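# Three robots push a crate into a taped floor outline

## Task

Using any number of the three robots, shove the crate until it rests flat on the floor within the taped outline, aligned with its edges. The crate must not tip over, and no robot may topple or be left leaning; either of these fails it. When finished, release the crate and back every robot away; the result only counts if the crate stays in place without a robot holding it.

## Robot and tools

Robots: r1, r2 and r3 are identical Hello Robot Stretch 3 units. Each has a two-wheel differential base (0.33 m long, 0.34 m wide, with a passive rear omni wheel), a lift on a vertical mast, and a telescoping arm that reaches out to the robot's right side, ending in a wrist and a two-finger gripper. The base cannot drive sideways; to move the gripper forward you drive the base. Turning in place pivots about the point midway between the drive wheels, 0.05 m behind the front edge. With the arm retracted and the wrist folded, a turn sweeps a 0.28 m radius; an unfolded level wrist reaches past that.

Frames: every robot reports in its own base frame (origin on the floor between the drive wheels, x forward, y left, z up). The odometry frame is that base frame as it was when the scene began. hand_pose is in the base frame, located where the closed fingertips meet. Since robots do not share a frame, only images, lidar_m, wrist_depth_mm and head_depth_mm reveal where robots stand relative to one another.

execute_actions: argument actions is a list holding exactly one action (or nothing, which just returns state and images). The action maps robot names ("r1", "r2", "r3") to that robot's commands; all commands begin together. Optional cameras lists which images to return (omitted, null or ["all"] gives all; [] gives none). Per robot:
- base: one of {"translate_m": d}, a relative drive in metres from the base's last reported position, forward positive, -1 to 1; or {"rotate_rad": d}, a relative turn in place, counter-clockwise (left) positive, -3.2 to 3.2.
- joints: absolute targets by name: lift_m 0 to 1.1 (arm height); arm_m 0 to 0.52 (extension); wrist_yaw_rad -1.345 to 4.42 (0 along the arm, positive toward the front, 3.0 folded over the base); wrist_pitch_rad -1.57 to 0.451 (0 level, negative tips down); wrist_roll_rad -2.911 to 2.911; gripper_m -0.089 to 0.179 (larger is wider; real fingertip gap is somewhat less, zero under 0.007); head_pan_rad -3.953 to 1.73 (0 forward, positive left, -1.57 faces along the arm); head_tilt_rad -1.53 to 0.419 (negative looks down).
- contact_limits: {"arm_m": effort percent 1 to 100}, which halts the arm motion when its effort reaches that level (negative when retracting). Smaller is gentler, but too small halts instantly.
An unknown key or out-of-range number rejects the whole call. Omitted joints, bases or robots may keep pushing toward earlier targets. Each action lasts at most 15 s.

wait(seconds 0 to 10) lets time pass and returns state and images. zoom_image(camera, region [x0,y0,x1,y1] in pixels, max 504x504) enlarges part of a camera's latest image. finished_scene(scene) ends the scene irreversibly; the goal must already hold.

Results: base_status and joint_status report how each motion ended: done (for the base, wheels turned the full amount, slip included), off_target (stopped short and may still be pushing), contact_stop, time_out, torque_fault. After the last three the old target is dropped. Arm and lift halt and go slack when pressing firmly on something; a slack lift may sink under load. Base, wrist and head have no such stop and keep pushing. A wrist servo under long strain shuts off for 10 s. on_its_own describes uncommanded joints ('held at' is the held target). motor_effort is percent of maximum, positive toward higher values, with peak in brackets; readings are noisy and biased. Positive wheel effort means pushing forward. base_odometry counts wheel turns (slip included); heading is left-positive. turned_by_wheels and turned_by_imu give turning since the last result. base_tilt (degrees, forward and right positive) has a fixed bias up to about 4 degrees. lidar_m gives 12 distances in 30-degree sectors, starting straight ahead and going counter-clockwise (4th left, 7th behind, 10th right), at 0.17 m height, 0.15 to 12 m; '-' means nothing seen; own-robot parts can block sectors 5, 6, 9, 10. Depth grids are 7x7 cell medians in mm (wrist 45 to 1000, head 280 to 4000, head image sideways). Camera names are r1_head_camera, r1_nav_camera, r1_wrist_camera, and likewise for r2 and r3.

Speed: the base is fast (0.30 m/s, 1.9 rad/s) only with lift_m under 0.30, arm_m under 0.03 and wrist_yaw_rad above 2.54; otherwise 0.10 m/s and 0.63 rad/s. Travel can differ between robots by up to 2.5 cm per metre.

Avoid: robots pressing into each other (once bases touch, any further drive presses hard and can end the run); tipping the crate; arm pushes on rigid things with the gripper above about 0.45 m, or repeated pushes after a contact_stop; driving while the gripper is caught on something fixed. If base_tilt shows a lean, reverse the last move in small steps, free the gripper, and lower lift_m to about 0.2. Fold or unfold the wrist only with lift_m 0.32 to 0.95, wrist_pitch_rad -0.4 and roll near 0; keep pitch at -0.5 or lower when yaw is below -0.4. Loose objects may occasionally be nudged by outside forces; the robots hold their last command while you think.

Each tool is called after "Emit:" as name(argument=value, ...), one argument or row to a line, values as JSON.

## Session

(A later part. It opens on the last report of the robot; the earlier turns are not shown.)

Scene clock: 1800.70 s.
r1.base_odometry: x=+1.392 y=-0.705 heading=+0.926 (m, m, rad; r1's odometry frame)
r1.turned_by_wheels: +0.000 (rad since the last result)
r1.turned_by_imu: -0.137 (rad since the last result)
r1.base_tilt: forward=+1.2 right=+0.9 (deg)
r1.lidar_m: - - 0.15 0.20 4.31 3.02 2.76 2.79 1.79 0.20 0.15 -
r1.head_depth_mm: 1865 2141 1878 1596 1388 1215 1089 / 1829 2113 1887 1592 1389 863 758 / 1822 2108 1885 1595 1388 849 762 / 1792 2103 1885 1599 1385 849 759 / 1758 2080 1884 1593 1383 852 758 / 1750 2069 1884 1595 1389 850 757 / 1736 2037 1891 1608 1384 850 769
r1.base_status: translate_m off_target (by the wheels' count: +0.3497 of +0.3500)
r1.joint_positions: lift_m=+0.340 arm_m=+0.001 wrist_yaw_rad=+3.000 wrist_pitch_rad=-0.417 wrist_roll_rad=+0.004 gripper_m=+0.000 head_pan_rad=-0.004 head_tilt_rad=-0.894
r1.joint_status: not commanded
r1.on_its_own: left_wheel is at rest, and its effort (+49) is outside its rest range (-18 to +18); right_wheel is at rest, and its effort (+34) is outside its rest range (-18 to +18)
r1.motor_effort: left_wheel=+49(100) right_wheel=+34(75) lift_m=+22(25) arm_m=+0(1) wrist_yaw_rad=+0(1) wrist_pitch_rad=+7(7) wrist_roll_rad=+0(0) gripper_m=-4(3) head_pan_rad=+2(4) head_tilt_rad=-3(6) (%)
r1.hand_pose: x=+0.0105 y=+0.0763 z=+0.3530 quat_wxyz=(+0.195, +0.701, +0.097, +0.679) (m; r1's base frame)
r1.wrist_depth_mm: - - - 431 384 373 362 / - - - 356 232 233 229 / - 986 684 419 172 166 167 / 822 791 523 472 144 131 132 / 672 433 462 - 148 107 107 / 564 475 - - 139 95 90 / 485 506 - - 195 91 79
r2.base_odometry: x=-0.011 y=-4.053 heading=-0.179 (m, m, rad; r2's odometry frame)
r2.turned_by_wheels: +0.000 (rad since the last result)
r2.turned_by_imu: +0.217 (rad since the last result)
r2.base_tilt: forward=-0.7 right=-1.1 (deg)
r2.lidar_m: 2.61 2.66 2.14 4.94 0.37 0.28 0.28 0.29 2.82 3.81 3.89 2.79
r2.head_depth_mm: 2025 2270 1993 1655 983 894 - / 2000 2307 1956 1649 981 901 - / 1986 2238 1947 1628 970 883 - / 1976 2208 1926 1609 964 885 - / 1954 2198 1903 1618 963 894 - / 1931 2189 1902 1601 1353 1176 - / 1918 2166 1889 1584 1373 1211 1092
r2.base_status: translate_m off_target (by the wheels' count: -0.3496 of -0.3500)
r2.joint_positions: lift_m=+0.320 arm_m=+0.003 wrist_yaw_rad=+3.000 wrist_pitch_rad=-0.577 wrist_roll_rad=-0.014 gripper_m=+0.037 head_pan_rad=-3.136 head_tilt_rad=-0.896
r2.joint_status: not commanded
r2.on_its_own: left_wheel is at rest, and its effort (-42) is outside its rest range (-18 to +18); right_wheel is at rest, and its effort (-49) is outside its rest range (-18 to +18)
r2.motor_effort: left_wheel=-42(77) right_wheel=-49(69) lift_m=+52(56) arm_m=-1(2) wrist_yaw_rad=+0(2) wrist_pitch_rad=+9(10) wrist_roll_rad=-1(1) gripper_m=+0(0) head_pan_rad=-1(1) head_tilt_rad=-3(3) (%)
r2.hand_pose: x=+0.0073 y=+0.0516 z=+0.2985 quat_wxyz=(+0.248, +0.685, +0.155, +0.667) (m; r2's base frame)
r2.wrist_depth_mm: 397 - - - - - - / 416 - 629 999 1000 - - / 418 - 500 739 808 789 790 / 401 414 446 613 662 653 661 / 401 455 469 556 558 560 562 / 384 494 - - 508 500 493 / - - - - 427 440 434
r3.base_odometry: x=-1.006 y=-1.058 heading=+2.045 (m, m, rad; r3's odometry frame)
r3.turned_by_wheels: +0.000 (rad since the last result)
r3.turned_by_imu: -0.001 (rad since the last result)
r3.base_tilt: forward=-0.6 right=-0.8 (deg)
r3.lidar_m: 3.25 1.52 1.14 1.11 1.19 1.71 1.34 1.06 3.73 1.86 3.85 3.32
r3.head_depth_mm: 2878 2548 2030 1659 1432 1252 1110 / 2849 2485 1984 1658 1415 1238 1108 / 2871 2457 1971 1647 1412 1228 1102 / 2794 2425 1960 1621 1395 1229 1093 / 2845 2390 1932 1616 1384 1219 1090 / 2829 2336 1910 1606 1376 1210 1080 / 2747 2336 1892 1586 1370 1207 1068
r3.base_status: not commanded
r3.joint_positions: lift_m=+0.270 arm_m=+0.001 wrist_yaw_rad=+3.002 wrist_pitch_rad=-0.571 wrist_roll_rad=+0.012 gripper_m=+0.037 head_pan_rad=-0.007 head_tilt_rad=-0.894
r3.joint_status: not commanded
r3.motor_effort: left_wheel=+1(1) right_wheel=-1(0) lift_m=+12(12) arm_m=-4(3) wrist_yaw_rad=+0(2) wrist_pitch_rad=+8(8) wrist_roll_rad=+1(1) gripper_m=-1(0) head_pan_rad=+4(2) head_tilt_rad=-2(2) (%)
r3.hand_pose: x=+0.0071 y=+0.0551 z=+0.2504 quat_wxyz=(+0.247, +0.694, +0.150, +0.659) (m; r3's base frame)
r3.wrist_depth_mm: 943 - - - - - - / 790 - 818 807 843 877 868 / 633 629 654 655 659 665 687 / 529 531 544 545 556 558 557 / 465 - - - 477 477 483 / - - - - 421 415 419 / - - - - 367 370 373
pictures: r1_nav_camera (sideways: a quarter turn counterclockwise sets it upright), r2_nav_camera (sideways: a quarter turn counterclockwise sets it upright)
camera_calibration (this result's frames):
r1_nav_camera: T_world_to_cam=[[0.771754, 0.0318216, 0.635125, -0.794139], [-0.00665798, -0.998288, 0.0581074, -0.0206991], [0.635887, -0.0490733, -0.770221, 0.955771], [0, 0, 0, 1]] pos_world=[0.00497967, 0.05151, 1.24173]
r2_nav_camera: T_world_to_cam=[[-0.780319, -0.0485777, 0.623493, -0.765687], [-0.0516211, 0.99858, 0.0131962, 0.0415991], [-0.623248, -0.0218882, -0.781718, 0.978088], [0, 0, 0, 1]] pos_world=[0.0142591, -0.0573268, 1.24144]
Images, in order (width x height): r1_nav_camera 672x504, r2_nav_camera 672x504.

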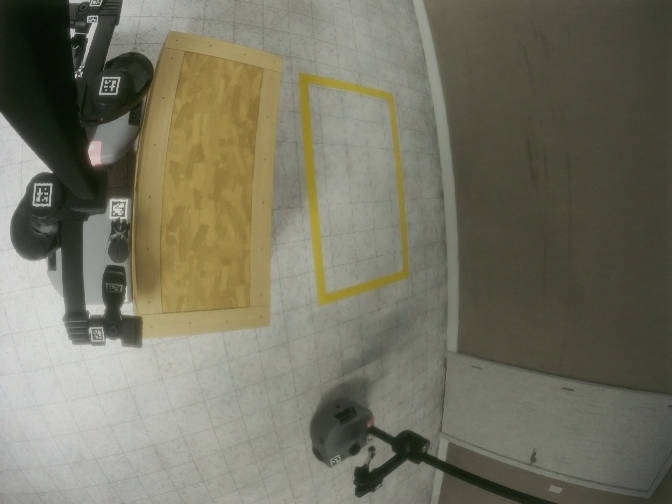

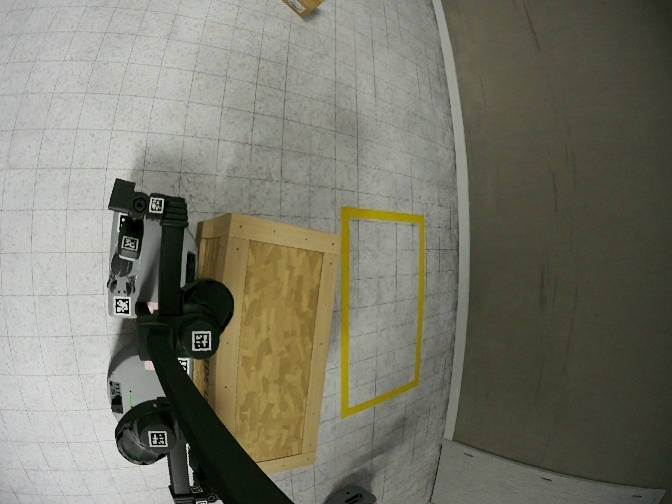

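Emit:
execute_actions(
  actions=[],
  cameras=["r1_nav_camera","r2_nav_camera","r3_nav_camera"],
)

Scene clock: 1833.87 s.
r1.base_odometry: x=+1.392 y=-0.705 heading=+0.926 (m, m, rad; r1's odometry frame)
r1.turned_by_wheels: +0.000 (rad since the last result)
r1.turned_by_imu: +0.000 (rad since the last result)
r1.base_tilt: forward=+1.1 right=+0.9 (deg)
r1.lidar_m: - - 0.15 0.20 4.32 2.98 2.76 2.78 1.79 0.20 0.15 -
r1.head_depth_mm: 1864 2149 1905 1593 1384 1216 1091 / 1832 2103 1890 1596 1376 862 758 / 1823 2106 1885 1599 1377 852 759 / 1791 2113 1888 1602 1392 852 759 / 1774 2079 1891 1598 1390 851 756 / 1756 2061 1893 1598 1392 850 758 / 1735 2037 1872 1602 1385 848 772
r1.base_status: translate_m off_target (by the wheels' count: +0.3497 of +0.3500)
r1.joint_positions: lift_m=+0.340 arm_m=+0.001 wrist_yaw_rad=+3.000 wrist_pitch_rad=-0.417 wrist_roll_rad=+0.004 gripper_m=+0.000 head_pan_rad=-0.004 head_tilt_rad=-0.894
r1.joint_status: not commanded
r1.on_its_own: left_wheel is at rest, and its effort (+50) is outside its rest range (-18 to +18); right_wheel is at rest, and its effort (+34) is outside its rest range (-18 to +18)
r1.motor_effort: left_wheel=+50(100) right_wheel=+34(75) lift_m=+23(25) arm_m=+0(1) wrist_yaw_rad=+1(1) wrist_pitch_rad=+7(7) wrist_roll_rad=+0(0) gripper_m=-3(3) head_pan_rad=+3(4) head_tilt_rad=-4(6) (%)
r1.hand_pose: x=+0.0105 y=+0.0763 z=+0.3530 quat_wxyz=(+0.195, +0.701, +0.097, +0.679) (m; r1's base frame)
r1.wrist_depth_mm: - - - 436 381 366 365 / - - - 352 232 233 229 / - - 674 418 172 167 169 / 841 786 533 463 144 130 132 / 654 437 468 - 148 107 107 / 552 484 - - 139 95 91 / 488 507 - - 195 91 79
r2.base_odometry: x=-0.011 y=-4.053 heading=-0.179 (m, m, rad; r2's odometry frame)
r2.turned_by_wheels: +0.000 (rad since the last result)
r2.turned_by_imu: -0.001 (rad since the last result)
r2.base_tilt: forward=-0.5 right=-1.1 (deg)
r2.lidar_m: 2.61 2.67 2.14 4.92 0.37 0.28 0.28 0.29 2.83 3.82 3.89 2.79
r2.head_depth_mm: 1998 2293 1968 1647 980 892 - / 1996 2259 1944 1637 978 898 - / 2004 2211 1949 1629 977 885 - / 1964 2228 1919 1617 967 891 - / 1951 2207 1923 1606 961 893 - / 1921 2181 1899 1600 1354 1174 - / 1900 2162 1882 1582 1365 1206 1089
r2.base_status: translate_m off_target (by the wheels' count: -0.3496 of -0.3500)
r2.joint_positions: lift_m=+0.320 arm_m=+0.003 wrist_yaw_rad=+3.000 wrist_pitch_rad=-0.577 wrist_roll_rad=-0.014 gripper_m=+0.037 head_pan_rad=-3.136 head_tilt_rad=-0.896
r2.joint_status: not commanded
r2.on_its_own: left_wheel is at rest, and its effort (-42) is outside its rest range (-18 to +18); right_wheel is at rest, and its effort (-49) is outside its rest range (-18 to +18)
r2.motor_effort: left_wheel=-42(77) right_wheel=-49(69) lift_m=+52(56) arm_m=-2(2) wrist_yaw_rad=+1(2) wrist_pitch_rad=+9(10) wrist_roll_rad=-1(1) gripper_m=+0(0) head_pan_rad=-1(1) head_tilt_rad=-3(3) (%)
r2.hand_pose: x=+0.0073 y=+0.0516 z=+0.2985 quat_wxyz=(+0.248, +0.685, +0.155, +0.667) (m; r2's base frame)
r2.wrist_depth_mm: 396 - - - - - - / 416 - 634 - - - - / 420 - 500 743 801 796 803 / 407 420 445 616 654 661 667 / 401 456 473 577 562 563 563 / 385 503 - - 505 493 495 / - - - - 433 440 433
r3.base_odometry: x=-1.006 y=-1.058 heading=+2.045 (m, m, rad; r3's odometry frame)
r3.turned_by_wheels: +0.000 (rad since the last result)
r3.turned_by_imu: +0.000 (rad since the last result)
r3.base_tilt: forward=-0.7 right=-0.8 (deg)
r3.lidar_m: 3.25 1.52 1.14 1.11 1.20 1.71 1.34 1.06 3.74 1.86 3.86 3.35
r3.head_depth_mm: 2872 2484 2000 1665 1434 1251 1111 / 2848 2483 1984 1660 1429 1240 1107 / 2847 2431 1964 1638 1405 1244 1095 / 2828 2416 1951 1636 1406 1230 1096 / 2837 2394 1943 1604 1397 1224 1085 / 2828 2363 1922 1600 1382 1207 1080 / 2774 2321 1889 1588 1364 1203 1075
r3.base_status: not commanded
r3.joint_positions: lift_m=+0.270 arm_m=+0.001 wrist_yaw_rad=+3.002 wrist_pitch_rad=-0.571 wrist_roll_rad=+0.012 gripper_m=+0.037 head_pan_rad=-0.007 head_tilt_rad=-0.894
r3.joint_status: not commanded
r3.motor_effort: left_wheel=+1(1) right_wheel=-1(0) lift_m=+12(12) arm_m=-3(3) wrist_yaw_rad=-2(2) wrist_pitch_rad=+9(8) wrist_roll_rad=+1(1) gripper_m=+0(0) head_pan_rad=+2(2) head_tilt_rad=-2(2) (%)
r3.hand_pose: x=+0.0071 y=+0.0551 z=+0.2504 quat_wxyz=(+0.247, +0.694, +0.150, +0.659) (m; r3's base frame)
r3.wrist_depth_mm: 971 - - - - - - / 798 - 807 821 847 854 864 / 634 635 652 648 659 674 683 / 523 530 536 547 549 558 567 / 466 - - - 481 475 482 / - - - - 425 408 419 / - - - - 364 370 371
pictures: r1_nav_camera (sideways: a quarter turn counterclockwise sets it upright), r2_nav_camera (sideways: a quarter turn counterclockwise sets it upright), r3_nav_camera (sideways: a quarter turn counterclockwise sets it upright)
camera_calibration (this result's frames):
r1_nav_camera: T_world_to_cam=[[0.771754, 0.0318217, 0.635125, -0.794139], [-0.00665786, -0.998288, 0.0581074, -0.0206991], [0.635886, -0.0490732, -0.770221, 0.955772], [0, 0, 0, 1]] pos_world=[0.00497966, 0.05151, 1.24173]
r2_nav_camera: T_world_to_cam=[[-0.780319, -0.0485777, 0.623493, -0.765687], [-0.0516211, 0.99858, 0.0131962, 0.0415991], [-0.623248, -0.0218882, -0.781718, 0.978088], [0, 0, 0, 1]] pos_world=[0.0142591, -0.0573268, 1.24144]
r3_nav_camera: T_world_to_cam=[[0.771706, -0.0125507, 0.635855, -0.784964], [0.0277968, -0.998184, -0.0534381, 0.113853], [0.635372, 0.0589132, -0.769956, 0.954294], [0, 0, 0, 1]] pos_world=[-0.00373396, 0.0475736, 1.23997]
Images, in order (width x height): r1_nav_camera 672x504, r2_nav_camera 672x504, r3_nav_camera 672x504.

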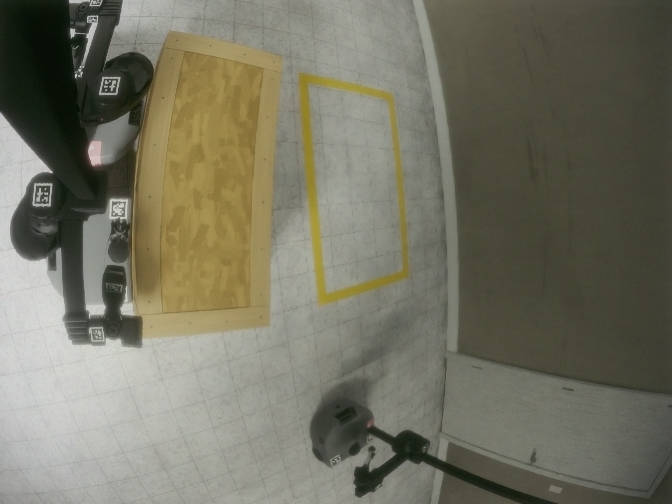

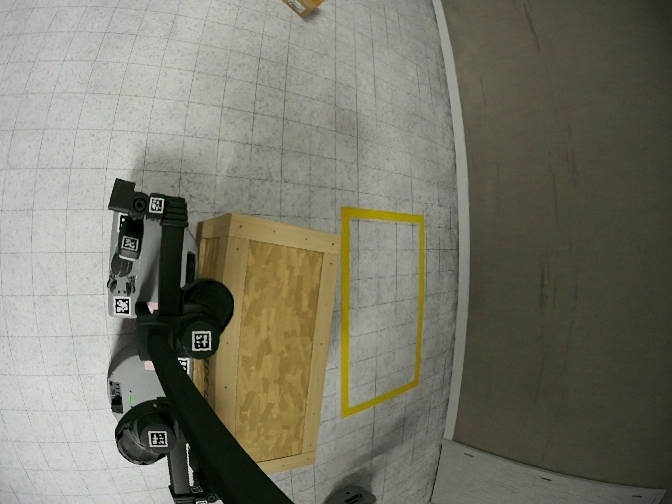

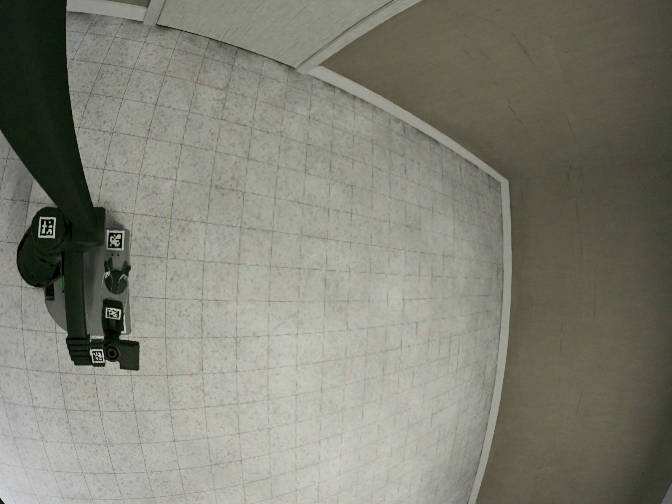

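Emit:
zoom_image(
  camera="r2_nav_camera",
  region=[60,150,400,504],
)

Emit:
zoom_image(
  camera="r1_nav_camera",
  region=[0,0,340,360],
)

Region (60, 150, 400, 504) of r2_nav_camera's 672x504 image, scaled by 1.424, with more detail than that image has; it fills the left 484 columns of this view, and the rest is white.

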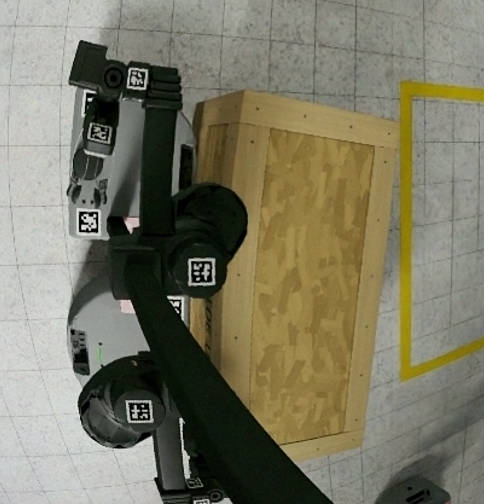

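Region (0, 0, 340, 360) of r1_nav_camera's 672x504 image, scaled by 1.400, with more detail than that image has.

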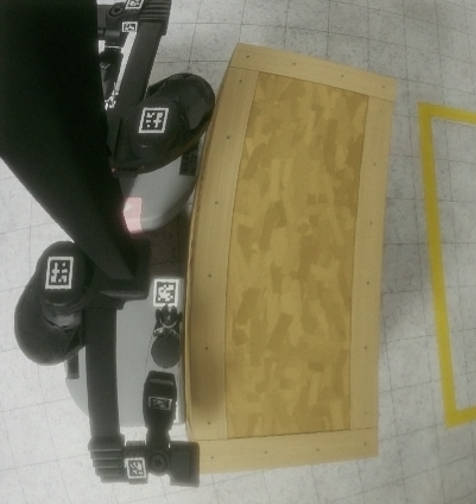

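Emit:
execute_actions(
  actions=[
    {"r1":{"base":{"translate_m":-0.6},"joints":{"lift_m":0.27}},"r2":{"base":{"translate_m":0.04}}},
  ],
  cameras=[],
)

Emit:
execute_actions(
  actions=[
    {"r1":{"base":{"rotate_rad":3.03},"joints":{"head_pan_rad":-3.14}},"r2":{"base":{"rotate_rad":-0.15}}},
  ],
  cameras=["r1_nav_camera"],
)

Scene clock: 1939.80 s.
r1.base_odometry: x=+1.032 y=-1.185 heading=+0.926 (m, m, rad; r1's odometry frame)
r1.turned_by_wheels: +0.000 (rad since the last result)
r1.turned_by_imu: -0.003 (rad since the last result)
r1.base_tilt: forward=+1.2 right=+0.9 (deg)
r1.lidar_m: 0.65 0.49 0.52 4.18 3.65 2.37 2.17 2.19 2.71 1.61 4.34 0.67
r1.head_depth_mm: 2414 2304 1883 1601 1384 1225 1088 / 2386 2291 1876 1539 1388 1217 1091 / 2370 2294 1887 1138 1325 1219 1090 / 2342 2317 1892 1137 1331 1222 1092 / 2328 2294 1313 1139 1331 1226 1091 / 2283 2301 1310 1135 1290 1168 1094 / 2277 2302 1308 1108 831 1102 1090
r1.base_status: done
r1.joint_positions: lift_m=+0.270 arm_m=+0.001 wrist_yaw_rad=+3.000 wrist_pitch_rad=-0.417 wrist_roll_rad=+0.004 gripper_m=+0.000 head_pan_rad=-0.004 head_tilt_rad=-0.894
r1.joint_status: all done
r1.motor_effort: left_wheel=+1(44) right_wheel=+0(31) lift_m=+21(21) arm_m=+0(0) wrist_yaw_rad=-1(1) wrist_pitch_rad=+6(7) wrist_roll_rad=+0(0) gripper_m=-3(3) head_pan_rad=+3(2) head_tilt_rad=-4(4) (%)
r1.hand_pose: x=+0.0105 y=+0.0763 z=+0.2831 quat_wxyz=(+0.195, +0.701, +0.097, +0.679) (m; r1's base frame)
r1.wrist_depth_mm: - - - - - - 400 / - - - - - 714 447 / 897 883 895 862 665 508 479 / 673 678 698 675 647 485 537 / 560 565 575 - 555 522 541 / 477 498 - - 464 462 461 / - - - - 406 404 409
r2.base_odometry: x=+0.028 y=-4.060 heading=-0.179 (m, m, rad; r2's odometry frame)
r2.turned_by_wheels: +0.000 (rad since the last result)
r2.turned_by_imu: -0.002 (rad since the last result)
r2.base_tilt: forward=-0.8 right=-1.1 (deg)
r2.lidar_m: 2.57 0.48 0.52 2.22 0.43 0.33 0.32 0.34 2.88 3.81 3.88 2.75
r2.head_depth_mm: 2067 2332 1975 1652 978 991 - / 2039 2325 1948 1648 975 972 - / 2017 2272 1929 1636 975 901 - / 2006 2256 1930 1120 967 901 - / 2009 2238 1917 1106 962 1014 - / 1971 2203 1882 1606 1345 1183 - / 1935 2179 1889 1595 1375 1209 1088
r2.base_status: done
r2.joint_positions: lift_m=+0.320 arm_m=+0.003 wrist_yaw_rad=+3.000 wrist_pitch_rad=-0.577 wrist_roll_rad=-0.014 gripper_m=+0.037 head_pan_rad=-3.136 head_tilt_rad=-0.896
r2.joint_status: not commanded
r2.motor_effort: left_wheel=+0(39) right_wheel=+0(46) lift_m=+52(52) arm_m=-2(2) wrist_yaw_rad=+1(0) wrist_pitch_rad=+9(9) wrist_roll_rad=-1(1) gripper_m=+0(0) head_pan_rad=-1(1) head_tilt_rad=-3(3) (%)
r2.hand_pose: x=+0.0073 y=+0.0516 z=+0.2985 quat_wxyz=(+0.248, +0.685, +0.155, +0.667) (m; r2's base frame)
r2.wrist_depth_mm: 461 - - - - - - / 483 - - 997 911 622 445 / 481 - 798 807 752 523 475 / 463 612 666 648 660 507 514 / 458 565 579 573 562 541 561 / 442 507 - - 506 492 488 / - - - - 429 433 440
r3.base_odometry: x=-1.006 y=-1.058 heading=+2.045 (m, m, rad; r3's odometry frame)
r3.turned_by_wheels: +0.000 (rad since the last result)
r3.turned_by_imu: -0.001 (rad since the last result)
r3.base_tilt: forward=-0.6 right=-0.8 (deg)
r3.lidar_m: 3.25 1.52 1.14 1.11 1.20 1.71 1.34 1.06 1.95 1.86 3.86 3.32
r3.head_depth_mm: 2823 2507 2000 1653 1433 1258 1110 / 2830 2471 1989 1661 1412 1241 1105 / 2844 2455 1965 1649 1416 1237 1093 / 2815 2406 1935 1624 1412 1226 1095 / 2857 2404 1925 1618 1385 1223 1087 / 2853 2365 1902 1604 1376 1213 1085 / 2740 2341 1884 1592 1364 1205 1079
r3.base_status: not commanded
r3.joint_positions: lift_m=+0.270 arm_m=+0.001 wrist_yaw_rad=+3.002 wrist_pitch_rad=-0.571 wrist_roll_rad=+0.012 gripper_m=+0.037 head_pan_rad=-0.007 head_tilt_rad=-0.894
r3.joint_status: not commanded
r3.motor_effort: left_wheel=+2(2) right_wheel=-1(1) lift_m=+12(12) arm_m=-3(3) wrist_yaw_rad=-2(2) wrist_pitch_rad=+8(9) wrist_roll_rad=+1(1) gripper_m=+0(0) head_pan_rad=+2(3) head_tilt_rad=-2(2) (%)
r3.hand_pose: x=+0.0071 y=+0.0551 z=+0.2504 quat_wxyz=(+0.247, +0.694, +0.150, +0.659) (m; r3's base frame)
r3.wrist_depth_mm: 943 - - - - - - / 786 - 812 824 816 846 882 / 631 638 649 659 667 684 686 / 529 533 546 548 548 560 560 / 466 - - - 479 476 484 / - - - - 427 410 419 / - - - - 365 368 372
pictures: none
No camera images: the call's "cameras" was empty. Leave "cameras" out to get every camera's image.

Scene clock: 1943.00 s.
r1.base_odometry: x=+1.032 y=-1.185 heading=-2.327 (m, m, rad; r1's odometry frame)
r1.turned_by_wheels: +3.030 (rad since the last result)
r1.turned_by_imu: +3.048 (rad since the last result)
r1.base_tilt: forward=+1.1 right=+0.9 (deg)
r1.lidar_m: 2.17 2.17 2.48 1.61 4.53 1.93 0.65 0.48 0.47 4.18 4.18 2.55
r1.head_depth_mm: 2579 2316 1880 1589 1385 1223 1136 / 2494 2319 1902 1604 1376 1241 - / 2440 2317 1897 1183 1356 1263 - / 2395 2326 1311 1132 1336 1238 - / 2344 2320 1885 1137 1336 1219 - / 2303 2322 1886 1131 1306 1197 1107 / 2229 2316 1890 1124 1173 1065 1095
r1.base_status: done
r1.joint_positions: lift_m=+0.270 arm_m=+0.001 wrist_yaw_rad=+3.000 wrist_pitch_rad=-0.417 wrist_roll_rad=+0.004 gripper_m=+0.000 head_pan_rad=-3.133 head_tilt_rad=-0.894
r1.joint_status: all done
r1.motor_effort: left_wheel=-2(11) right_wheel=+2(11) lift_m=+21(20) arm_m=+0(0) wrist_yaw_rad=+0(1) wrist_pitch_rad=+6(7) wrist_roll_rad=+0(0) gripper_m=-3(2) head_pan_rad=-3(44) head_tilt_rad=-4(4) (%)
r1.hand_pose: x=+0.0105 y=+0.0763 z=+0.2831 quat_wxyz=(+0.195, +0.701, +0.097, +0.679) (m; r1's base frame)
r1.wrist_depth_mm: - - - - - - - / - - - - - - - / 917 871 880 880 861 850 827 / 707 686 676 662 665 661 656 / 558 562 571 - 545 545 546 / 484 494 - - 468 464 464 / - - - - 408 398 401
r2.base_odometry: x=+0.028 y=-4.060 heading=-0.329 (m, m, rad; r2's odometry frame)
r2.turned_by_wheels: -0.150 (rad since the last result)
r2.turned_by_imu: -0.150 (rad since the last result)
r2.base_tilt: forward=-0.6 right=-1.1 (deg)
r2.lidar_m: 2.57 2.58 0.53 2.13 0.50 0.34 0.32 0.32 2.58 3.82 3.83 2.95
r2.head_depth_mm: 2212 2444 1970 1143 983 1183 - / 2162 2391 1976 1136 981 1142 - / 2108 2320 1929 1124 968 965 - / 2056 2282 1916 1116 969 921 - / 2003 2237 1911 1113 961 981 - / 1956 2202 1895 1559 953 1024 - / 1906 2166 1885 1585 1374 1213 1085
r2.base_status: done
r2.joint_positions: lift_m=+0.320 arm_m=+0.003 wrist_yaw_rad=+3.000 wrist_pitch_rad=-0.577 wrist_roll_rad=-0.014 gripper_m=+0.037 head_pan_rad=-3.136 head_tilt_rad=-0.896
r2.joint_status: not commanded
r2.motor_effort: left_wheel=+2(6) right_wheel=-3(7) lift_m=+52(52) arm_m=-1(2) wrist_yaw_rad=+0(0) wrist_pitch_rad=+9(9) wrist_roll_rad=-1(1) gripper_m=+0(0) head_pan_rad=-1(1) head_tilt_rad=-3(3) (%)
r2.hand_pose: x=+0.0073 y=+0.0516 z=+0.2985 quat_wxyz=(+0.248, +0.685, +0.155, +0.667) (m; r2's base frame)
r2.wrist_depth_mm: - - - - - - - / 612 - - 640 621 992 992 / 599 - 801 527 503 760 789 / 577 664 667 554 525 647 653 / 532 566 583 566 568 565 559 / 482 511 - - 496 493 495 / - - - - 423 438 438
r3.base_odometry: x=-1.006 y=-1.058 heading=+2.045 (m, m, rad; r3's odometry frame)
r3.turned_by_wheels: +0.000 (rad since the last result)
r3.turned_by_imu: +0.000 (rad since the last result)
r3.base_tilt: forward=-0.6 right=-0.9 (deg)
r3.lidar_m: 3.25 1.52 1.14 1.11 1.20 1.71 1.34 1.06 1.83 1.86 3.84 3.34
r3.head_depth_mm: 2833 2515 2017 1669 1432 1256 1109 / 2902 2477 1974 1670 1421 1242 1108 / 2843 2467 1960 1657 1411 1235 1104 / 2822 2405 1937 1637 1390 1231 1091 / 2858 2395 1926 1616 1389 1215 1086 / 2856 2371 1927 1611 1376 1213 1079 / 2787 2337 1899 1590 1363 1205 1071
r3.base_status: not commanded
r3.joint_positions: lift_m=+0.270 arm_m=+0.001 wrist_yaw_rad=+3.002 wrist_pitch_rad=-0.571 wrist_roll_rad=+0.012 gripper_m=+0.037 head_pan_rad=-0.007 head_tilt_rad=-0.894
r3.joint_status: not commanded
r3.motor_effort: left_wheel=+1(1) right_wheel=-1(0) lift_m=+12(12) arm_m=-3(3) wrist_yaw_rad=-1(2) wrist_pitch_rad=+8(8) wrist_roll_rad=+1(1) gripper_m=+0(0) head_pan_rad=+3(2) head_tilt_rad=-2(2) (%)
r3.hand_pose: x=+0.0071 y=+0.0551 z=+0.2504 quat_wxyz=(+0.247, +0.694, +0.150, +0.659) (m; r3's base frame)
r3.wrist_depth_mm: 965 - - - - - - / 789 - 817 819 830 856 877 / 624 635 650 658 681 677 687 / 527 533 543 550 544 566 562 / 466 - - - 478 480 481 / - - - - 422 413 424 / - - - - 364 370 372
pictures: r1_nav_camera (sideways: a quarter turn counterclockwise sets it upright)
camera_calibration (this result's frames):
r1_nav_camera: T_world_to_cam=[[-0.771296, -0.0414519, 0.635125, -0.784726], [-0.00580283, 0.998293, 0.0581074, -0.0207043], [-0.63645, 0.0411325, -0.770221, 0.963533], [0, 0, 0, 1]] pos_world=[0.0078632, -0.051492, 1.24173]
Images, in order (width x height): r1_nav_camera 672x504.

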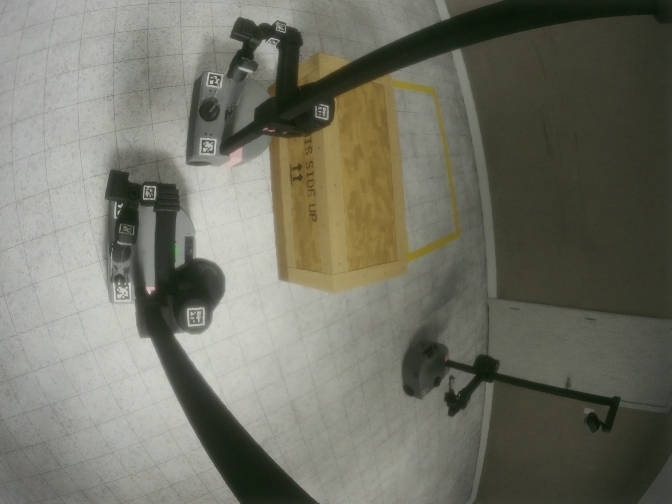

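Emit:
execute_actions(
  actions=[
    {"r1":{"base":{"translate_m":-0.32}}},
  ],
  cameras=[],
)

Emit:
execute_actions(
  actions=[
    {"r1":{"base":{"translate_m":-0.4},"joints":{"lift_m":0.33}},"r2":{"base":{"translate_m":-0.3}}},
  ],
  cameras=["r1_nav_camera","r2_nav_camera"],
)

Scene clock: 1956.07 s.
r1.base_odometry: x=+1.251 y=-0.952 heading=-2.327 (m, m, rad; r1's odometry frame)
r1.turned_by_wheels: +0.000 (rad since the last result)
r1.turned_by_imu: -0.002 (rad since the last result)
r1.base_tilt: forward=+1.3 right=+0.7 (deg)
r1.lidar_m: 2.48 2.47 1.70 1.64 4.44 0.36 0.33 0.34 0.42 0.34 4.28 2.92
r1.head_depth_mm: 2256 2316 1854 1599 1384 1222 1129 / 2221 2322 1896 1604 1377 1248 - / 2163 2306 1884 1563 978 1092 - / 2114 2314 1875 1109 965 1052 - / 2060 2255 1888 1105 962 1099 - / 2012 2237 1895 1110 962 1077 1105 / 1964 2210 1892 1113 962 1040 985
r1.base_status: done
r1.joint_positions: lift_m=+0.270 arm_m=+0.001 wrist_yaw_rad=+3.000 wrist_pitch_rad=-0.417 wrist_roll_rad=+0.004 gripper_m=+0.000 head_pan_rad=-3.133 head_tilt_rad=-0.894
r1.joint_status: not commanded
r1.motor_effort: left_wheel=-2(12) right_wheel=+2(5) lift_m=+21(20) arm_m=+0(0) wrist_yaw_rad=+1(1) wrist_pitch_rad=+7(7) wrist_roll_rad=+0(0) gripper_m=-3(3) head_pan_rad=-3(3) head_tilt_rad=-4(4) (%)
r1.hand_pose: x=+0.0105 y=+0.0763 z=+0.2831 quat_wxyz=(+0.195, +0.701, +0.097, +0.679) (m; r1's base frame)
r1.wrist_depth_mm: - - - - - - - / - - - - - - - / 903 907 863 861 889 837 827 / 705 691 676 670 674 652 655 / 565 564 568 - 553 535 542 / 481 493 - - 458 465 462 / - - - - 408 407 400
r2.base_odometry: x=+0.028 y=-4.060 heading=-0.329 (m, m, rad; r2's odometry frame)
r2.turned_by_wheels: +0.000 (rad since the last result)
r2.turned_by_imu: -0.002 (rad since the last result)
r2.base_tilt: forward=-0.7 right=-1.2 (deg)
r2.lidar_m: 2.57 2.58 3.05 0.46 0.50 0.34 0.32 0.32 2.58 3.82 3.83 2.94
r2.head_depth_mm: 2210 2434 1962 1138 983 1055 - / 2174 2380 1947 1130 977 1112 - / 2132 2337 1935 1124 972 963 - / 2051 2303 1926 1116 968 923 - / 1997 2249 1913 1105 959 983 - / 1967 2182 1907 1560 958 1023 - / 1925 2158 1901 1593 1374 1214 1093
r2.base_status: not commanded
r2.joint_positions: lift_m=+0.320 arm_m=+0.003 wrist_yaw_rad=+3.000 wrist_pitch_rad=-0.577 wrist_roll_rad=-0.014 gripper_m=+0.037 head_pan_rad=-3.136 head_tilt_rad=-0.896
r2.joint_status: not commanded
r2.motor_effort: left_wheel=+2(2) right_wheel=-3(4) lift_m=+52(52) arm_m=-2(2) wrist_yaw_rad=+0(0) wrist_pitch_rad=+9(10) wrist_roll_rad=-1(1) gripper_m=+0(1) head_pan_rad=-1(1) head_tilt_rad=-3(3) (%)
r2.hand_pose: x=+0.0073 y=+0.0516 z=+0.2985 quat_wxyz=(+0.248, +0.685, +0.155, +0.667) (m; r2's base frame)
r2.wrist_depth_mm: - - - - - - - / 614 - 627 995 996 993 992 / 562 - 494 793 803 795 774 / 558 454 466 663 670 663 665 / 533 531 528 564 561 561 561 / 481 512 - - 504 489 496 / - - - - 431 443 439
r3.base_odometry: x=-1.006 y=-1.058 heading=+2.045 (m, m, rad; r3's odometry frame)
r3.turned_by_wheels: +0.000 (rad since the last result)
r3.turned_by_imu: -0.001 (rad since the last result)
r3.base_tilt: forward=-0.6 right=-0.8 (deg)
r3.lidar_m: 3.25 1.51 1.14 1.10 1.19 1.71 1.34 1.06 3.74 1.86 3.85 3.32
r3.head_depth_mm: 2870 2486 2002 1668 1430 1254 1111 / 2896 2482 1991 1652 1420 1244 1100 / 2846 2445 1962 1636 1413 1241 1102 / 2810 2415 1945 1628 1403 1231 1092 / 2825 2370 1933 1610 1387 1220 1089 / 2880 2381 1903 1594 1379 1212 1078 / 2780 2338 1894 1593 1374 1208 1065
r3.base_status: not commanded
r3.joint_positions: lift_m=+0.270 arm_m=+0.001 wrist_yaw_rad=+3.002 wrist_pitch_rad=-0.571 wrist_roll_rad=+0.012 gripper_m=+0.037 head_pan_rad=-0.007 head_tilt_rad=-0.894
r3.joint_status: not commanded
r3.motor_effort: left_wheel=+1(2) right_wheel=-1(1) lift_m=+12(12) arm_m=-3(3) wrist_yaw_rad=-2(2) wrist_pitch_rad=+8(8) wrist_roll_rad=+1(1) gripper_m=+1(0) head_pan_rad=+2(2) head_tilt_rad=-1(1) (%)
r3.hand_pose: x=+0.0071 y=+0.0551 z=+0.2504 quat_wxyz=(+0.247, +0.694, +0.150, +0.659) (m; r3's base frame)
r3.wrist_depth_mm: 959 - - - - - - / 793 - 815 821 836 849 874 / 633 637 654 655 664 667 686 / 526 529 545 547 554 550 558 / 466 - - - 478 481 480 / - - - - 427 415 418 / - - - - 364 370 370
pictures: none
No camera images: the call's "cameras" was empty. Leave "cameras" out to get every camera's image.

Scene clock: 1960.57 s.
r1.base_odometry: x=+1.525 y=-0.661 heading=-2.328 (m, m, rad; r1's odometry frame)
r1.turned_by_wheels: -0.001 (rad since the last result)
r1.turned_by_imu: -0.003 (rad since the last result)
r1.base_tilt: forward=+1.1 right=+0.8 (deg)
r1.lidar_m: 2.86 2.86 1.75 4.33 3.95 0.32 0.27 0.27 0.31 0.37 0.50 3.35
r1.head_depth_mm: 1890 2178 1882 1599 1383 1217 1144 / 1848 2121 1882 1607 1381 1241 - / 1800 2096 1883 1588 1380 894 - / 1758 2066 1893 1592 961 894 - / 1717 2020 1899 1597 960 896 - / 1678 1955 1883 1596 960 881 1104 / 1637 1897 1895 1598 963 869 1076
r1.base_status: translate_m off_target (by the wheels' count: -0.3997 of -0.4000)
r1.joint_positions: lift_m=+0.330 arm_m=+0.001 wrist_yaw_rad=+3.001 wrist_pitch_rad=-0.417 wrist_roll_rad=+0.004 gripper_m=+0.000 head_pan_rad=-3.135 head_tilt_rad=-0.895
r1.joint_status: all done
r1.on_its_own: left_wheel is at rest, and its effort (-54) is outside its rest range (-18 to +18); right_wheel is at rest, and its effort (-23) is outside its rest range (-18 to +18)
r1.motor_effort: left_wheel=-54(96) right_wheel=-23(54) lift_m=+24(25) arm_m=+0(0) wrist_yaw_rad=-1(2) wrist_pitch_rad=+6(6) wrist_roll_rad=+0(0) gripper_m=-3(3) head_pan_rad=-3(2) head_tilt_rad=-3(4) (%)
r1.hand_pose: x=+0.0103 y=+0.0763 z=+0.3429 quat_wxyz=(+0.195, +0.701, +0.097, +0.679) (m; r1's base frame)
r1.wrist_depth_mm: - - - - - - - / - - - - - - - / - - - - 999 946 967 / 811 790 776 784 768 787 778 / 655 652 663 - 633 622 633 / 542 551 - - 535 534 524 / 469 496 - - 468 461 458
r2.base_odometry: x=-0.256 y=-3.963 heading=-0.329 (m, m, rad; r2's odometry frame)
r2.turned_by_wheels: +0.000 (rad since the last result)
r2.turned_by_imu: +0.032 (rad since the last result)
r2.base_tilt: forward=-0.7 right=-1.3 (deg)
r2.lidar_m: 2.86 2.87 2.19 0.50 0.51 0.31 0.28 0.28 2.29 3.87 3.88 3.21
r2.head_depth_mm: 1896 2217 1980 1137 984 1073 - / 1839 2190 1954 1133 981 1114 - / 1825 2153 1943 1121 974 900 - / 1764 2080 1919 1621 966 889 - / 1730 2046 1920 1602 960 892 - / 1683 1993 1879 1600 952 884 - / 1649 1928 1891 1592 1379 1204 1087
r2.base_status: done
r2.joint_positions: lift_m=+0.320 arm_m=+0.003 wrist_yaw_rad=+3.000 wrist_pitch_rad=-0.576 wrist_roll_rad=-0.014 gripper_m=+0.037 head_pan_rad=-3.136 head_tilt_rad=-0.896
r2.joint_status: not commanded
r2.motor_effort: left_wheel=+0(77) right_wheel=+0(68) lift_m=+51(52) arm_m=-2(1) wrist_yaw_rad=+1(0) wrist_pitch_rad=+9(9) wrist_roll_rad=-1(1) gripper_m=+0(1) head_pan_rad=-1(1) head_tilt_rad=-3(3) (%)
r2.hand_pose: x=+0.0073 y=+0.0516 z=+0.2985 quat_wxyz=(+0.248, +0.685, +0.154, +0.667) (m; r2's base frame)
r2.wrist_depth_mm: - - - - - - - / 980 - 708 - 988 - 1000 / 507 - 621 816 799 795 791 / 477 471 645 668 667 650 669 / 537 531 581 569 567 562 563 / 483 508 - - 503 492 492 / - - - - 432 441 441
r3.base_odometry: x=-1.006 y=-1.058 heading=+2.045 (m, m, rad; r3's odometry frame)
r3.turned_by_wheels: +0.000 (rad since the last result)
r3.turned_by_imu: -0.001 (rad since the last result)
r3.base_tilt: forward=-0.7 right=-0.9 (deg)
r3.lidar_m: 3.24 1.52 1.14 1.11 1.19 1.71 0.94 0.99 3.72 1.86 3.86 3.34
r3.head_depth_mm: 2845 2530 2008 1675 1432 1250 1116 / 2849 2481 1985 1662 1418 1248 1106 / 2818 2445 1971 1633 1416 1235 1100 / 2829 2403 1965 1619 1399 1220 1093 / 2853 2375 1923 1622 1389 1218 1082 / 2821 2349 1903 1605 1378 1210 1080 / 2787 2342 1890 1584 1369 1201 1075
r3.base_status: not commanded
r3.joint_positions: lift_m=+0.270 arm_m=+0.001 wrist_yaw_rad=+3.002 wrist_pitch_rad=-0.571 wrist_roll_rad=+0.012 gripper_m=+0.037 head_pan_rad=-0.007 head_tilt_rad=-0.894
r3.joint_status: not commanded
r3.motor_effort: left_wheel=+1(1) right_wheel=-1(1) lift_m=+12(12) arm_m=-3(4) wrist_yaw_rad=-2(1) wrist_pitch_rad=+8(8) wrist_roll_rad=+1(1) gripper_m=+0(0) head_pan_rad=+3(3) head_tilt_rad=-2(2) (%)
r3.hand_pose: x=+0.0071 y=+0.0551 z=+0.2504 quat_wxyz=(+0.247, +0.694, +0.150, +0.659) (m; r3's base frame)
r3.wrist_depth_mm: 956 - - - - - - / 807 - 809 827 830 867 875 / 640 635 651 668 658 678 694 / 526 531 541 544 548 566 566 / 466 - - - 483 477 480 / - - - - 427 414 416 / - - - - 363 367 371
pictures: r1_nav_camera (sideways: a quarter turn counterclockwise sets it upright), r2_nav_camera (sideways: a quarter turn counterclockwise sets it upright)
camera_calibration (this result's frames):
r1_nav_camera: T_world_to_cam=[[-0.772183, -0.0404364, 0.634113, -0.783402], [-0.00455708, 0.9983, 0.0581107, -0.020716], [-0.635384, 0.0419823, -0.771054, 0.964609], [0, 0, 0, 1]] pos_world=[0.00787387, -0.0514937, 1.24174]
r2_nav_camera: T_world_to_cam=[[-0.780458, -0.0485522, 0.62332, -0.765462], [-0.0515905, 0.998581, 0.0131861, 0.0416121], [-0.623076, -0.0218662, -0.781855, 0.978266], [0, 0, 0, 1]] pos_world=[0.0142705, -0.057327, 1.24144]
Images, in order (width x height): r1_nav_camera 672x504, r2_nav_camera 672x504.

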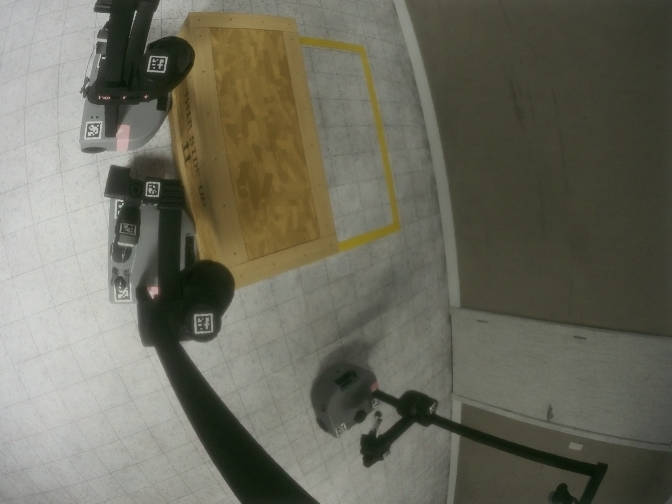

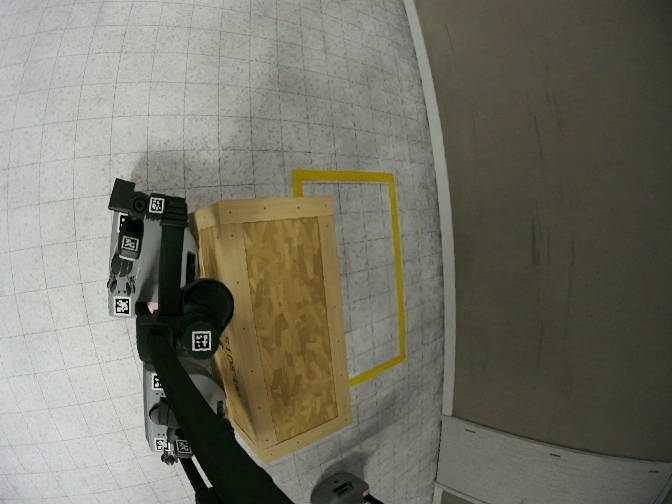

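Emit:
execute_actions(
  actions=[
    {"r1":{"base":{"translate_m":0.03}},"r2":{"base":{"rotate_rad":0.12}}},
  ],
  cameras=[],
)

Emit:
execute_actions(
  actions=[
    {"r1":{"base":{"rotate_rad":0.22}}},
  ],
  cameras=[],
)

Emit:
execute_actions(
  actions=[
    {"r1":{"base":{"translate_m":-0.37}},"r2":{"base":{"translate_m":-0.34}}},
  ],
  cameras=["r1_nav_camera","r2_nav_camera"],
)

Scene clock: 2011.40 s.
r1.base_odometry: x=+1.505 y=-0.683 heading=-2.328 (m, m, rad; r1's odometry frame)
r1.turned_by_wheels: +0.000 (rad since the last result)
r1.turned_by_imu: +0.000 (rad since the last result)
r1.base_tilt: forward=+1.1 right=+0.9 (deg)
r1.lidar_m: 2.84 2.83 1.74 4.33 4.03 0.35 0.30 0.30 0.35 0.37 0.49 3.31
r1.head_depth_mm: 1904 2154 1895 1598 1384 1219 1142 / 1875 2182 1884 1603 1375 1240 - / 1825 2133 1884 1599 1359 1243 - / 1793 2119 1905 1533 966 941 - / 1736 2042 1888 1597 961 934 - / 1705 2003 1891 1594 962 893 1126 / 1651 1932 1898 1589 963 880 1091
r1.base_status: done
r1.joint_positions: lift_m=+0.330 arm_m=+0.001 wrist_yaw_rad=+3.001 wrist_pitch_rad=-0.417 wrist_roll_rad=+0.004 gripper_m=+0.000 head_pan_rad=-3.135 head_tilt_rad=-0.895
r1.joint_status: not commanded
r1.motor_effort: left_wheel=+1(49) right_wheel=-1(21) lift_m=+25(24) arm_m=+0(0) wrist_yaw_rad=+0(1) wrist_pitch_rad=+7(7) wrist_roll_rad=+0(0) gripper_m=-2(3) head_pan_rad=-2(2) head_tilt_rad=-3(2) (%)
r1.hand_pose: x=+0.0103 y=+0.0763 z=+0.3429 quat_wxyz=(+0.195, +0.701, +0.097, +0.679) (m; r1's base frame)
r1.wrist_depth_mm: - - - - - - - / - - - - - - - / - - - 996 985 985 951 / 798 779 774 764 744 762 762 / 646 644 666 - 623 652 626 / 555 550 - - 525 527 530 / 474 498 - - 463 467 460
r2.base_odometry: x=-0.256 y=-3.963 heading=-0.209 (m, m, rad; r2's odometry frame)
r2.turned_by_wheels: +0.120 (rad since the last result)
r2.turned_by_imu: +0.118 (rad since the last result)
r2.base_tilt: forward=-0.7 right=-1.2 (deg)
r2.lidar_m: 2.86 2.91 2.19 0.49 0.43 0.30 0.28 0.29 2.50 3.88 3.95 3.06
r2.head_depth_mm: 1766 2108 1970 1649 984 1038 - / 1755 2096 1966 1637 976 985 - / 1754 2086 1947 1624 974 899 - / 1740 2060 1924 1621 964 888 - / 1717 2030 1907 1604 964 890 - / 1707 1996 1907 1597 1302 1158 - / 1690 1994 1897 1591 1370 1210 1088
r2.base_status: done
r2.joint_positions: lift_m=+0.320 arm_m=+0.003 wrist_yaw_rad=+3.000 wrist_pitch_rad=-0.576 wrist_roll_rad=-0.014 gripper_m=+0.037 head_pan_rad=-3.136 head_tilt_rad=-0.896
r2.joint_status: not commanded
r2.motor_effort: left_wheel=-1(5) right_wheel=+3(6) lift_m=+51(51) arm_m=-2(2) wrist_yaw_rad=+0(1) wrist_pitch_rad=+9(9) wrist_roll_rad=-1(1) gripper_m=-1(0) head_pan_rad=-1(1) head_tilt_rad=-3(2) (%)
r2.hand_pose: x=+0.0073 y=+0.0516 z=+0.2985 quat_wxyz=(+0.248, +0.685, +0.154, +0.667) (m; r2's base frame)
r2.wrist_depth_mm: 524 - - - - - - / 533 - 629 990 994 - - / 526 - 509 805 810 808 795 / 502 579 516 659 659 662 666 / 469 558 567 569 558 567 550 / 447 511 - - 503 495 496 / - - - - 426 438 439
r3.base_odometry: x=-1.006 y=-1.058 heading=+2.045 (m, m, rad; r3's odometry frame)
r3.turned_by_wheels: +0.000 (rad since the last result)
r3.turned_by_imu: -0.001 (rad since the last result)
r3.base_tilt: forward=-0.6 right=-0.8 (deg)
r3.lidar_m: 3.25 1.52 1.14 1.11 1.19 1.71 0.94 0.99 3.72 1.86 3.85 3.31
r3.head_depth_mm: 2835 2517 1999 1671 1425 1261 1106 / 2848 2446 1993 1671 1417 1248 1105 / 2856 2438 1957 1642 1416 1228 1103 / 2819 2448 1956 1636 1408 1223 1092 / 2864 2406 1913 1609 1391 1221 1092 / 2839 2353 1892 1604 1380 1213 1079 / 2766 2333 1887 1593 1367 1198 1066
r3.base_status: not commanded
r3.joint_positions: lift_m=+0.270 arm_m=+0.001 wrist_yaw_rad=+3.002 wrist_pitch_rad=-0.571 wrist_roll_rad=+0.012 gripper_m=+0.037 head_pan_rad=-0.007 head_tilt_rad=-0.894
r3.joint_status: not commanded
r3.motor_effort: left_wheel=+2(1) right_wheel=-1(1) lift_m=+12(12) arm_m=-3(4) wrist_yaw_rad=-1(1) wrist_pitch_rad=+8(8) wrist_roll_rad=+1(1) gripper_m=-1(0) head_pan_rad=+4(3) head_tilt_rad=-2(2) (%)
r3.hand_pose: x=+0.0071 y=+0.0551 z=+0.2504 quat_wxyz=(+0.247, +0.694, +0.150, +0.659) (m; r3's base frame)
r3.wrist_depth_mm: 950 - - - - - - / 782 - 809 822 834 855 861 / 625 643 644 663 663 676 684 / 530 530 548 545 554 557 570 / 468 - - - 483 478 484 / - - - - 425 420 420 / - - - - 366 370 373
pictures: none
No camera images: the call's "cameras" was empty. Leave "cameras" out to get every camera's image.

Scene clock: 2012.70 s.
r1.base_odometry: x=+1.505 y=-0.683 heading=-2.108 (m, m, rad; r1's odometry frame)
r1.turned_by_wheels: +0.220 (rad since the last result)
r1.turned_by_imu: +0.222 (rad since the last result)
r1.base_tilt: forward=+1.2 right=+0.8 (deg)
r1.lidar_m: 2.83 2.89 1.74 4.33 1.35 0.32 0.30 0.31 0.40 0.37 4.27 2.99
r1.head_depth_mm: 1739 2044 1886 1596 1384 1224 1143 / 1733 2058 1896 1591 1384 1241 - / 1730 2048 1890 1106 962 893 - / 1730 2043 1882 1108 960 925 - / 1748 2033 1890 1598 961 1027 - / 1727 2032 1891 1596 964 1031 1126 / 1723 2033 1898 1597 966 1024 1001
r1.base_status: done
r1.joint_positions: lift_m=+0.330 arm_m=+0.001 wrist_yaw_rad=+3.001 wrist_pitch_rad=-0.417 wrist_roll_rad=+0.004 gripper_m=+0.000 head_pan_rad=-3.135 head_tilt_rad=-0.895
r1.joint_status: not commanded
r1.motor_effort: left_wheel=-2(8) right_wheel=+3(7) lift_m=+24(25) arm_m=+0(0) wrist_yaw_rad=+0(1) wrist_pitch_rad=+6(6) wrist_roll_rad=+0(0) gripper_m=-3(3) head_pan_rad=-3(2) head_tilt_rad=-3(2) (%)
r1.hand_pose: x=+0.0103 y=+0.0763 z=+0.3429 quat_wxyz=(+0.195, +0.701, +0.097, +0.679) (m; r1's base frame)
r1.wrist_depth_mm: - - - - - - - / - - - - - - - / 984 - - - 968 967 980 / 816 796 791 785 757 756 733 / 652 653 654 - 625 628 617 / 550 547 - - 540 532 528 / 482 491 - - 473 462 459
r2.base_odometry: x=-0.256 y=-3.963 heading=-0.209 (m, m, rad; r2's odometry frame)
r2.turned_by_wheels: +0.000 (rad since the last result)
r2.turned_by_imu: +0.000 (rad since the last result)
r2.base_tilt: forward=-0.7 right=-1.1 (deg)
r2.lidar_m: 2.86 2.91 2.19 0.49 0.43 0.30 0.28 0.28 2.51 3.89 3.95 3.04
r2.head_depth_mm: 1785 2105 1970 1647 983 1036 - / 1764 2105 1971 1631 976 987 - / 1748 2066 1940 1631 969 899 - / 1729 2039 1912 1611 969 888 - / 1721 2018 1915 1600 966 892 - / 1695 2005 1886 1608 1303 1161 - / 1685 1976 1874 1589 1378 1206 1089
r2.base_status: not commanded
r2.joint_positions: lift_m=+0.320 arm_m=+0.003 wrist_yaw_rad=+3.000 wrist_pitch_rad=-0.576 wrist_roll_rad=-0.014 gripper_m=+0.037 head_pan_rad=-3.136 head_tilt_rad=-0.896
r2.joint_status: not commanded
r2.motor_effort: left_wheel=-1(2) right_wheel=+2(2) lift_m=+51(51) arm_m=-2(2) wrist_yaw_rad=+1(1) wrist_pitch_rad=+9(9) wrist_roll_rad=-1(1) gripper_m=+0(1) head_pan_rad=-1(1) head_tilt_rad=-2(3) (%)
r2.hand_pose: x=+0.0073 y=+0.0516 z=+0.2985 quat_wxyz=(+0.248, +0.685, +0.154, +0.667) (m; r2's base frame)
r2.wrist_depth_mm: 525 - - - - - - / 540 - 638 - 979 991 975 / 513 - 506 787 799 789 814 / 495 508 511 645 654 670 663 / 468 553 563 564 572 567 567 / 448 502 - - 499 493 491 / - - - - 434 439 442
r3.base_odometry: x=-1.006 y=-1.058 heading=+2.045 (m, m, rad; r3's odometry frame)
r3.turned_by_wheels: +0.000 (rad since the last result)
r3.turned_by_imu: +0.000 (rad since the last result)
r3.base_tilt: forward=-0.7 right=-0.7 (deg)
r3.lidar_m: 3.24 1.52 1.14 1.11 1.19 1.71 0.94 0.99 3.74 1.86 3.86 3.34
r3.head_depth_mm: 2809 2514 2001 1680 1427 1248 1109 / 2847 2475 2007 1658 1423 1237 1106 / 2866 2423 1960 1643 1420 1235 1100 / 2820 2450 1964 1625 1397 1225 1095 / 2891 2375 1930 1616 1393 1219 1082 / 2856 2341 1906 1603 1382 1209 1076 / 2769 2341 1882 1588 1363 1205 1076
r3.base_status: not commanded
r3.joint_positions: lift_m=+0.270 arm_m=+0.001 wrist_yaw_rad=+3.002 wrist_pitch_rad=-0.571 wrist_roll_rad=+0.012 gripper_m=+0.037 head_pan_rad=-0.007 head_tilt_rad=-0.894
r3.joint_status: not commanded
r3.motor_effort: left_wheel=+1(1) right_wheel=-1(0) lift_m=+12(12) arm_m=-4(4) wrist_yaw_rad=-2(2) wrist_pitch_rad=+8(8) wrist_roll_rad=+1(1) gripper_m=+0(0) head_pan_rad=+1(3) head_tilt_rad=-2(1) (%)
r3.hand_pose: x=+0.0071 y=+0.0551 z=+0.2504 quat_wxyz=(+0.247, +0.694, +0.150, +0.659) (m; r3's base frame)
r3.wrist_depth_mm: 953 - - - - - - / 785 - 816 825 827 864 878 / 638 631 652 654 671 674 684 / 531 531 541 540 546 560 564 / 471 - - - 477 475 482 / - - - - 422 418 423 / - - - - 368 365 369
pictures: none
No camera images: the call's "cameras" was empty. Leave "cameras" out to get every camera's image.

Scene clock: 2017.37 s.
r1.base_odometry: x=+1.694 y=-0.365 heading=-2.109 (m, m, rad; r1's odometry frame)
r1.turned_by_wheels: -0.002 (rad since the last result)
r1.turned_by_imu: -0.002 (rad since the last result)
r1.base_tilt: forward=+1.2 right=+0.8 (deg)
r1.lidar_m: 3.17 2.00 1.97 4.29 2.35 0.30 0.28 0.28 0.36 0.37 4.49 3.37
r1.head_depth_mm: 1407 1656 1853 1592 1387 1224 1145 / 1400 1661 1845 1584 1384 1248 - / 1403 1648 1852 1587 962 877 - / 1398 1651 1848 1600 964 890 - / 1393 1652 1830 1591 961 924 - / 1393 1640 1848 1597 966 909 1130 / 1397 1643 1854 1590 965 896 1037
r1.base_status: translate_m off_target (by the wheels' count: -0.3697 of -0.3700)
r1.joint_positions: lift_m=+0.330 arm_m=+0.001 wrist_yaw_rad=+3.001 wrist_pitch_rad=-0.417 wrist_roll_rad=+0.004 gripper_m=+0.000 head_pan_rad=-3.135 head_tilt_rad=-0.895
r1.joint_status: not commanded
r1.on_its_own: left_wheel is at rest, and its effort (-84) is outside its rest range (-18 to +18)
r1.motor_effort: left_wheel=-84(85) right_wheel=-8(50) lift_m=+24(25) arm_m=+0(0) wrist_yaw_rad=-1(2) wrist_pitch_rad=+6(7) wrist_roll_rad=+0(0) gripper_m=-3(3) head_pan_rad=-2(2) head_tilt_rad=-3(3) (%)
r1.hand_pose: x=+0.0103 y=+0.0763 z=+0.3429 quat_wxyz=(+0.195, +0.701, +0.097, +0.679) (m; r1's base frame)
r1.wrist_depth_mm: - - - - - - - / 948 - - - - - - / 913 860 - - 970 952 989 / 802 782 768 777 769 761 751 / 645 651 648 - 621 624 618 / 539 550 - - 520 536 526 / 475 500 - - 467 460 462
r2.base_odometry: x=-0.588 y=-3.893 heading=-0.209 (m, m, rad; r2's odometry frame)
r2.turned_by_wheels: +0.000 (rad since the last result)
r2.turned_by_imu: +0.033 (rad since the last result)
r2.base_tilt: forward=-0.6 right=-1.2 (deg)
r2.lidar_m: 3.19 3.28 2.37 0.50 0.43 0.29 0.28 0.29 2.13 3.89 4.00 3.35
r2.head_depth_mm: 1445 1700 1922 1642 983 1037 - / 1428 1696 1904 1637 976 965 - / 1417 1682 1882 1628 973 897 - / 1415 1676 1878 1619 970 885 - / 1401 1667 1859 1607 959 896 - / 1404 1655 1851 1597 1320 1156 - / 1393 1637 1841 1581 1371 1208 1091
r2.base_status: done
r2.joint_positions: lift_m=+0.320 arm_m=+0.003 wrist_yaw_rad=+3.000 wrist_pitch_rad=-0.576 wrist_roll_rad=-0.014 gripper_m=+0.037 head_pan_rad=-3.136 head_tilt_rad=-0.896
r2.joint_status: not commanded
r2.motor_effort: left_wheel=+0(76) right_wheel=+0(61) lift_m=+51(51) arm_m=-2(2) wrist_yaw_rad=+0(0) wrist_pitch_rad=+9(9) wrist_roll_rad=-1(1) gripper_m=+0(1) head_pan_rad=-1(2) head_tilt_rad=-3(3) (%)
r2.hand_pose: x=+0.0073 y=+0.0516 z=+0.2985 quat_wxyz=(+0.248, +0.685, +0.154, +0.667) (m; r2's base frame)
r2.wrist_depth_mm: 506 - - - - - - / 521 - 641 985 991 990 - / 494 - 501 793 804 804 789 / 490 509 530 668 655 654 657 / 462 553 574 569 560 570 571 / 441 503 - - 503 493 496 / - - - - 434 437 441
r3.base_odometry: x=-1.006 y=-1.058 heading=+2.045 (m, m, rad; r3's odometry frame)
r3.turned_by_wheels: +0.000 (rad since the last result)
r3.turned_by_imu: -0.001 (rad since the last result)
r3.base_tilt: forward=-0.6 right=-0.9 (deg)
r3.lidar_m: 3.24 1.52 1.14 1.11 1.19 0.95 0.93 1.01 3.73 1.86 3.84 3.33
r3.head_depth_mm: 2780 2509 2011 1679 1431 1254 1113 / 2854 2468 1978 1656 1416 1248 1105 / 2851 2443 1961 1644 1405 1236 1099 / 2837 2415 1937 1621 1399 1229 1093 / 2846 2401 1953 1623 1388 1222 1087 / 2871 2360 1918 1600 1389 1214 1082 / 2759 2308 1892 1595 1372 1202 1078
r3.base_status: not commanded
r3.joint_positions: lift_m=+0.270 arm_m=+0.001 wrist_yaw_rad=+3.002 wrist_pitch_rad=-0.571 wrist_roll_rad=+0.012 gripper_m=+0.037 head_pan_rad=-0.007 head_tilt_rad=-0.894
r3.joint_status: not commanded
r3.motor_effort: left_wheel=+1(1) right_wheel=-1(1) lift_m=+12(12) arm_m=-3(3) wrist_yaw_rad=-4(3) wrist_pitch_rad=+8(8) wrist_roll_rad=+1(1) gripper_m=+0(0) head_pan_rad=+3(3) head_tilt_rad=-1(2) (%)
r3.hand_pose: x=+0.0071 y=+0.0551 z=+0.2504 quat_wxyz=(+0.247, +0.694, +0.150, +0.659) (m; r3's base frame)
r3.wrist_depth_mm: 950 - - - - - - / 791 - 823 823 824 873 889 / 623 621 652 657 667 668 690 / 531 529 541 541 553 557 567 / 468 - - - 488 478 488 / - - - - 422 416 418 / - - - - 365 367 374
pictures: r1_nav_camera (sideways: a quarter turn counterclockwise sets it upright), r2_nav_camera (sideways: a quarter turn counterclockwise sets it upright)
camera_calibration (this result's frames):
r1_nav_camera: T_world_to_cam=[[-0.772111, -0.0403405, 0.634206, -0.783524], [-0.00442681, 0.9983, 0.0581104, -0.0207164], [-0.635472, 0.0420602, -0.770978, 0.964511], [0, 0, 0, 1]] pos_world=[0.00786028, -0.051494, 1.24174]
r2_nav_camera: T_world_to_cam=[[-0.780454, -0.0485464, 0.623325, -0.765468], [-0.051583, 0.998582, 0.0131863, 0.0416117], [-0.623081, -0.0218617, -0.781852, 0.978261], [0, 0, 0, 1]] pos_world=[0.0142697, -0.057327, 1.24144]
Images, in order (width x height): r1_nav_camera 672x504, r2_nav_camera 672x504.

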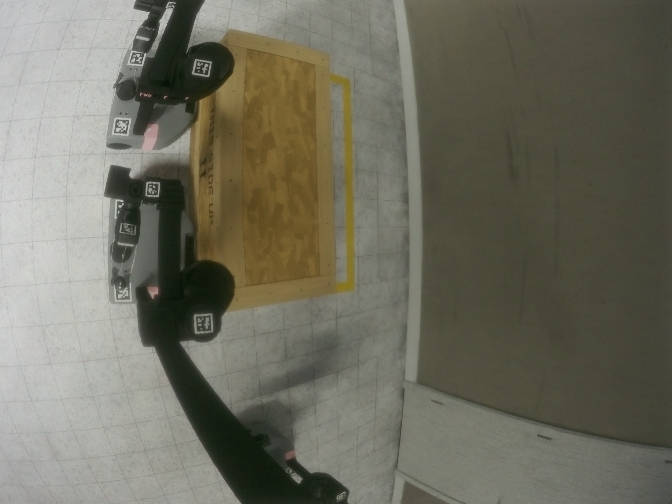

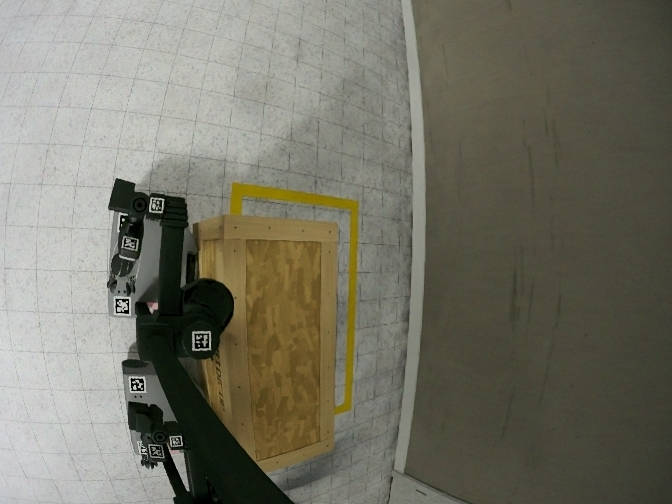

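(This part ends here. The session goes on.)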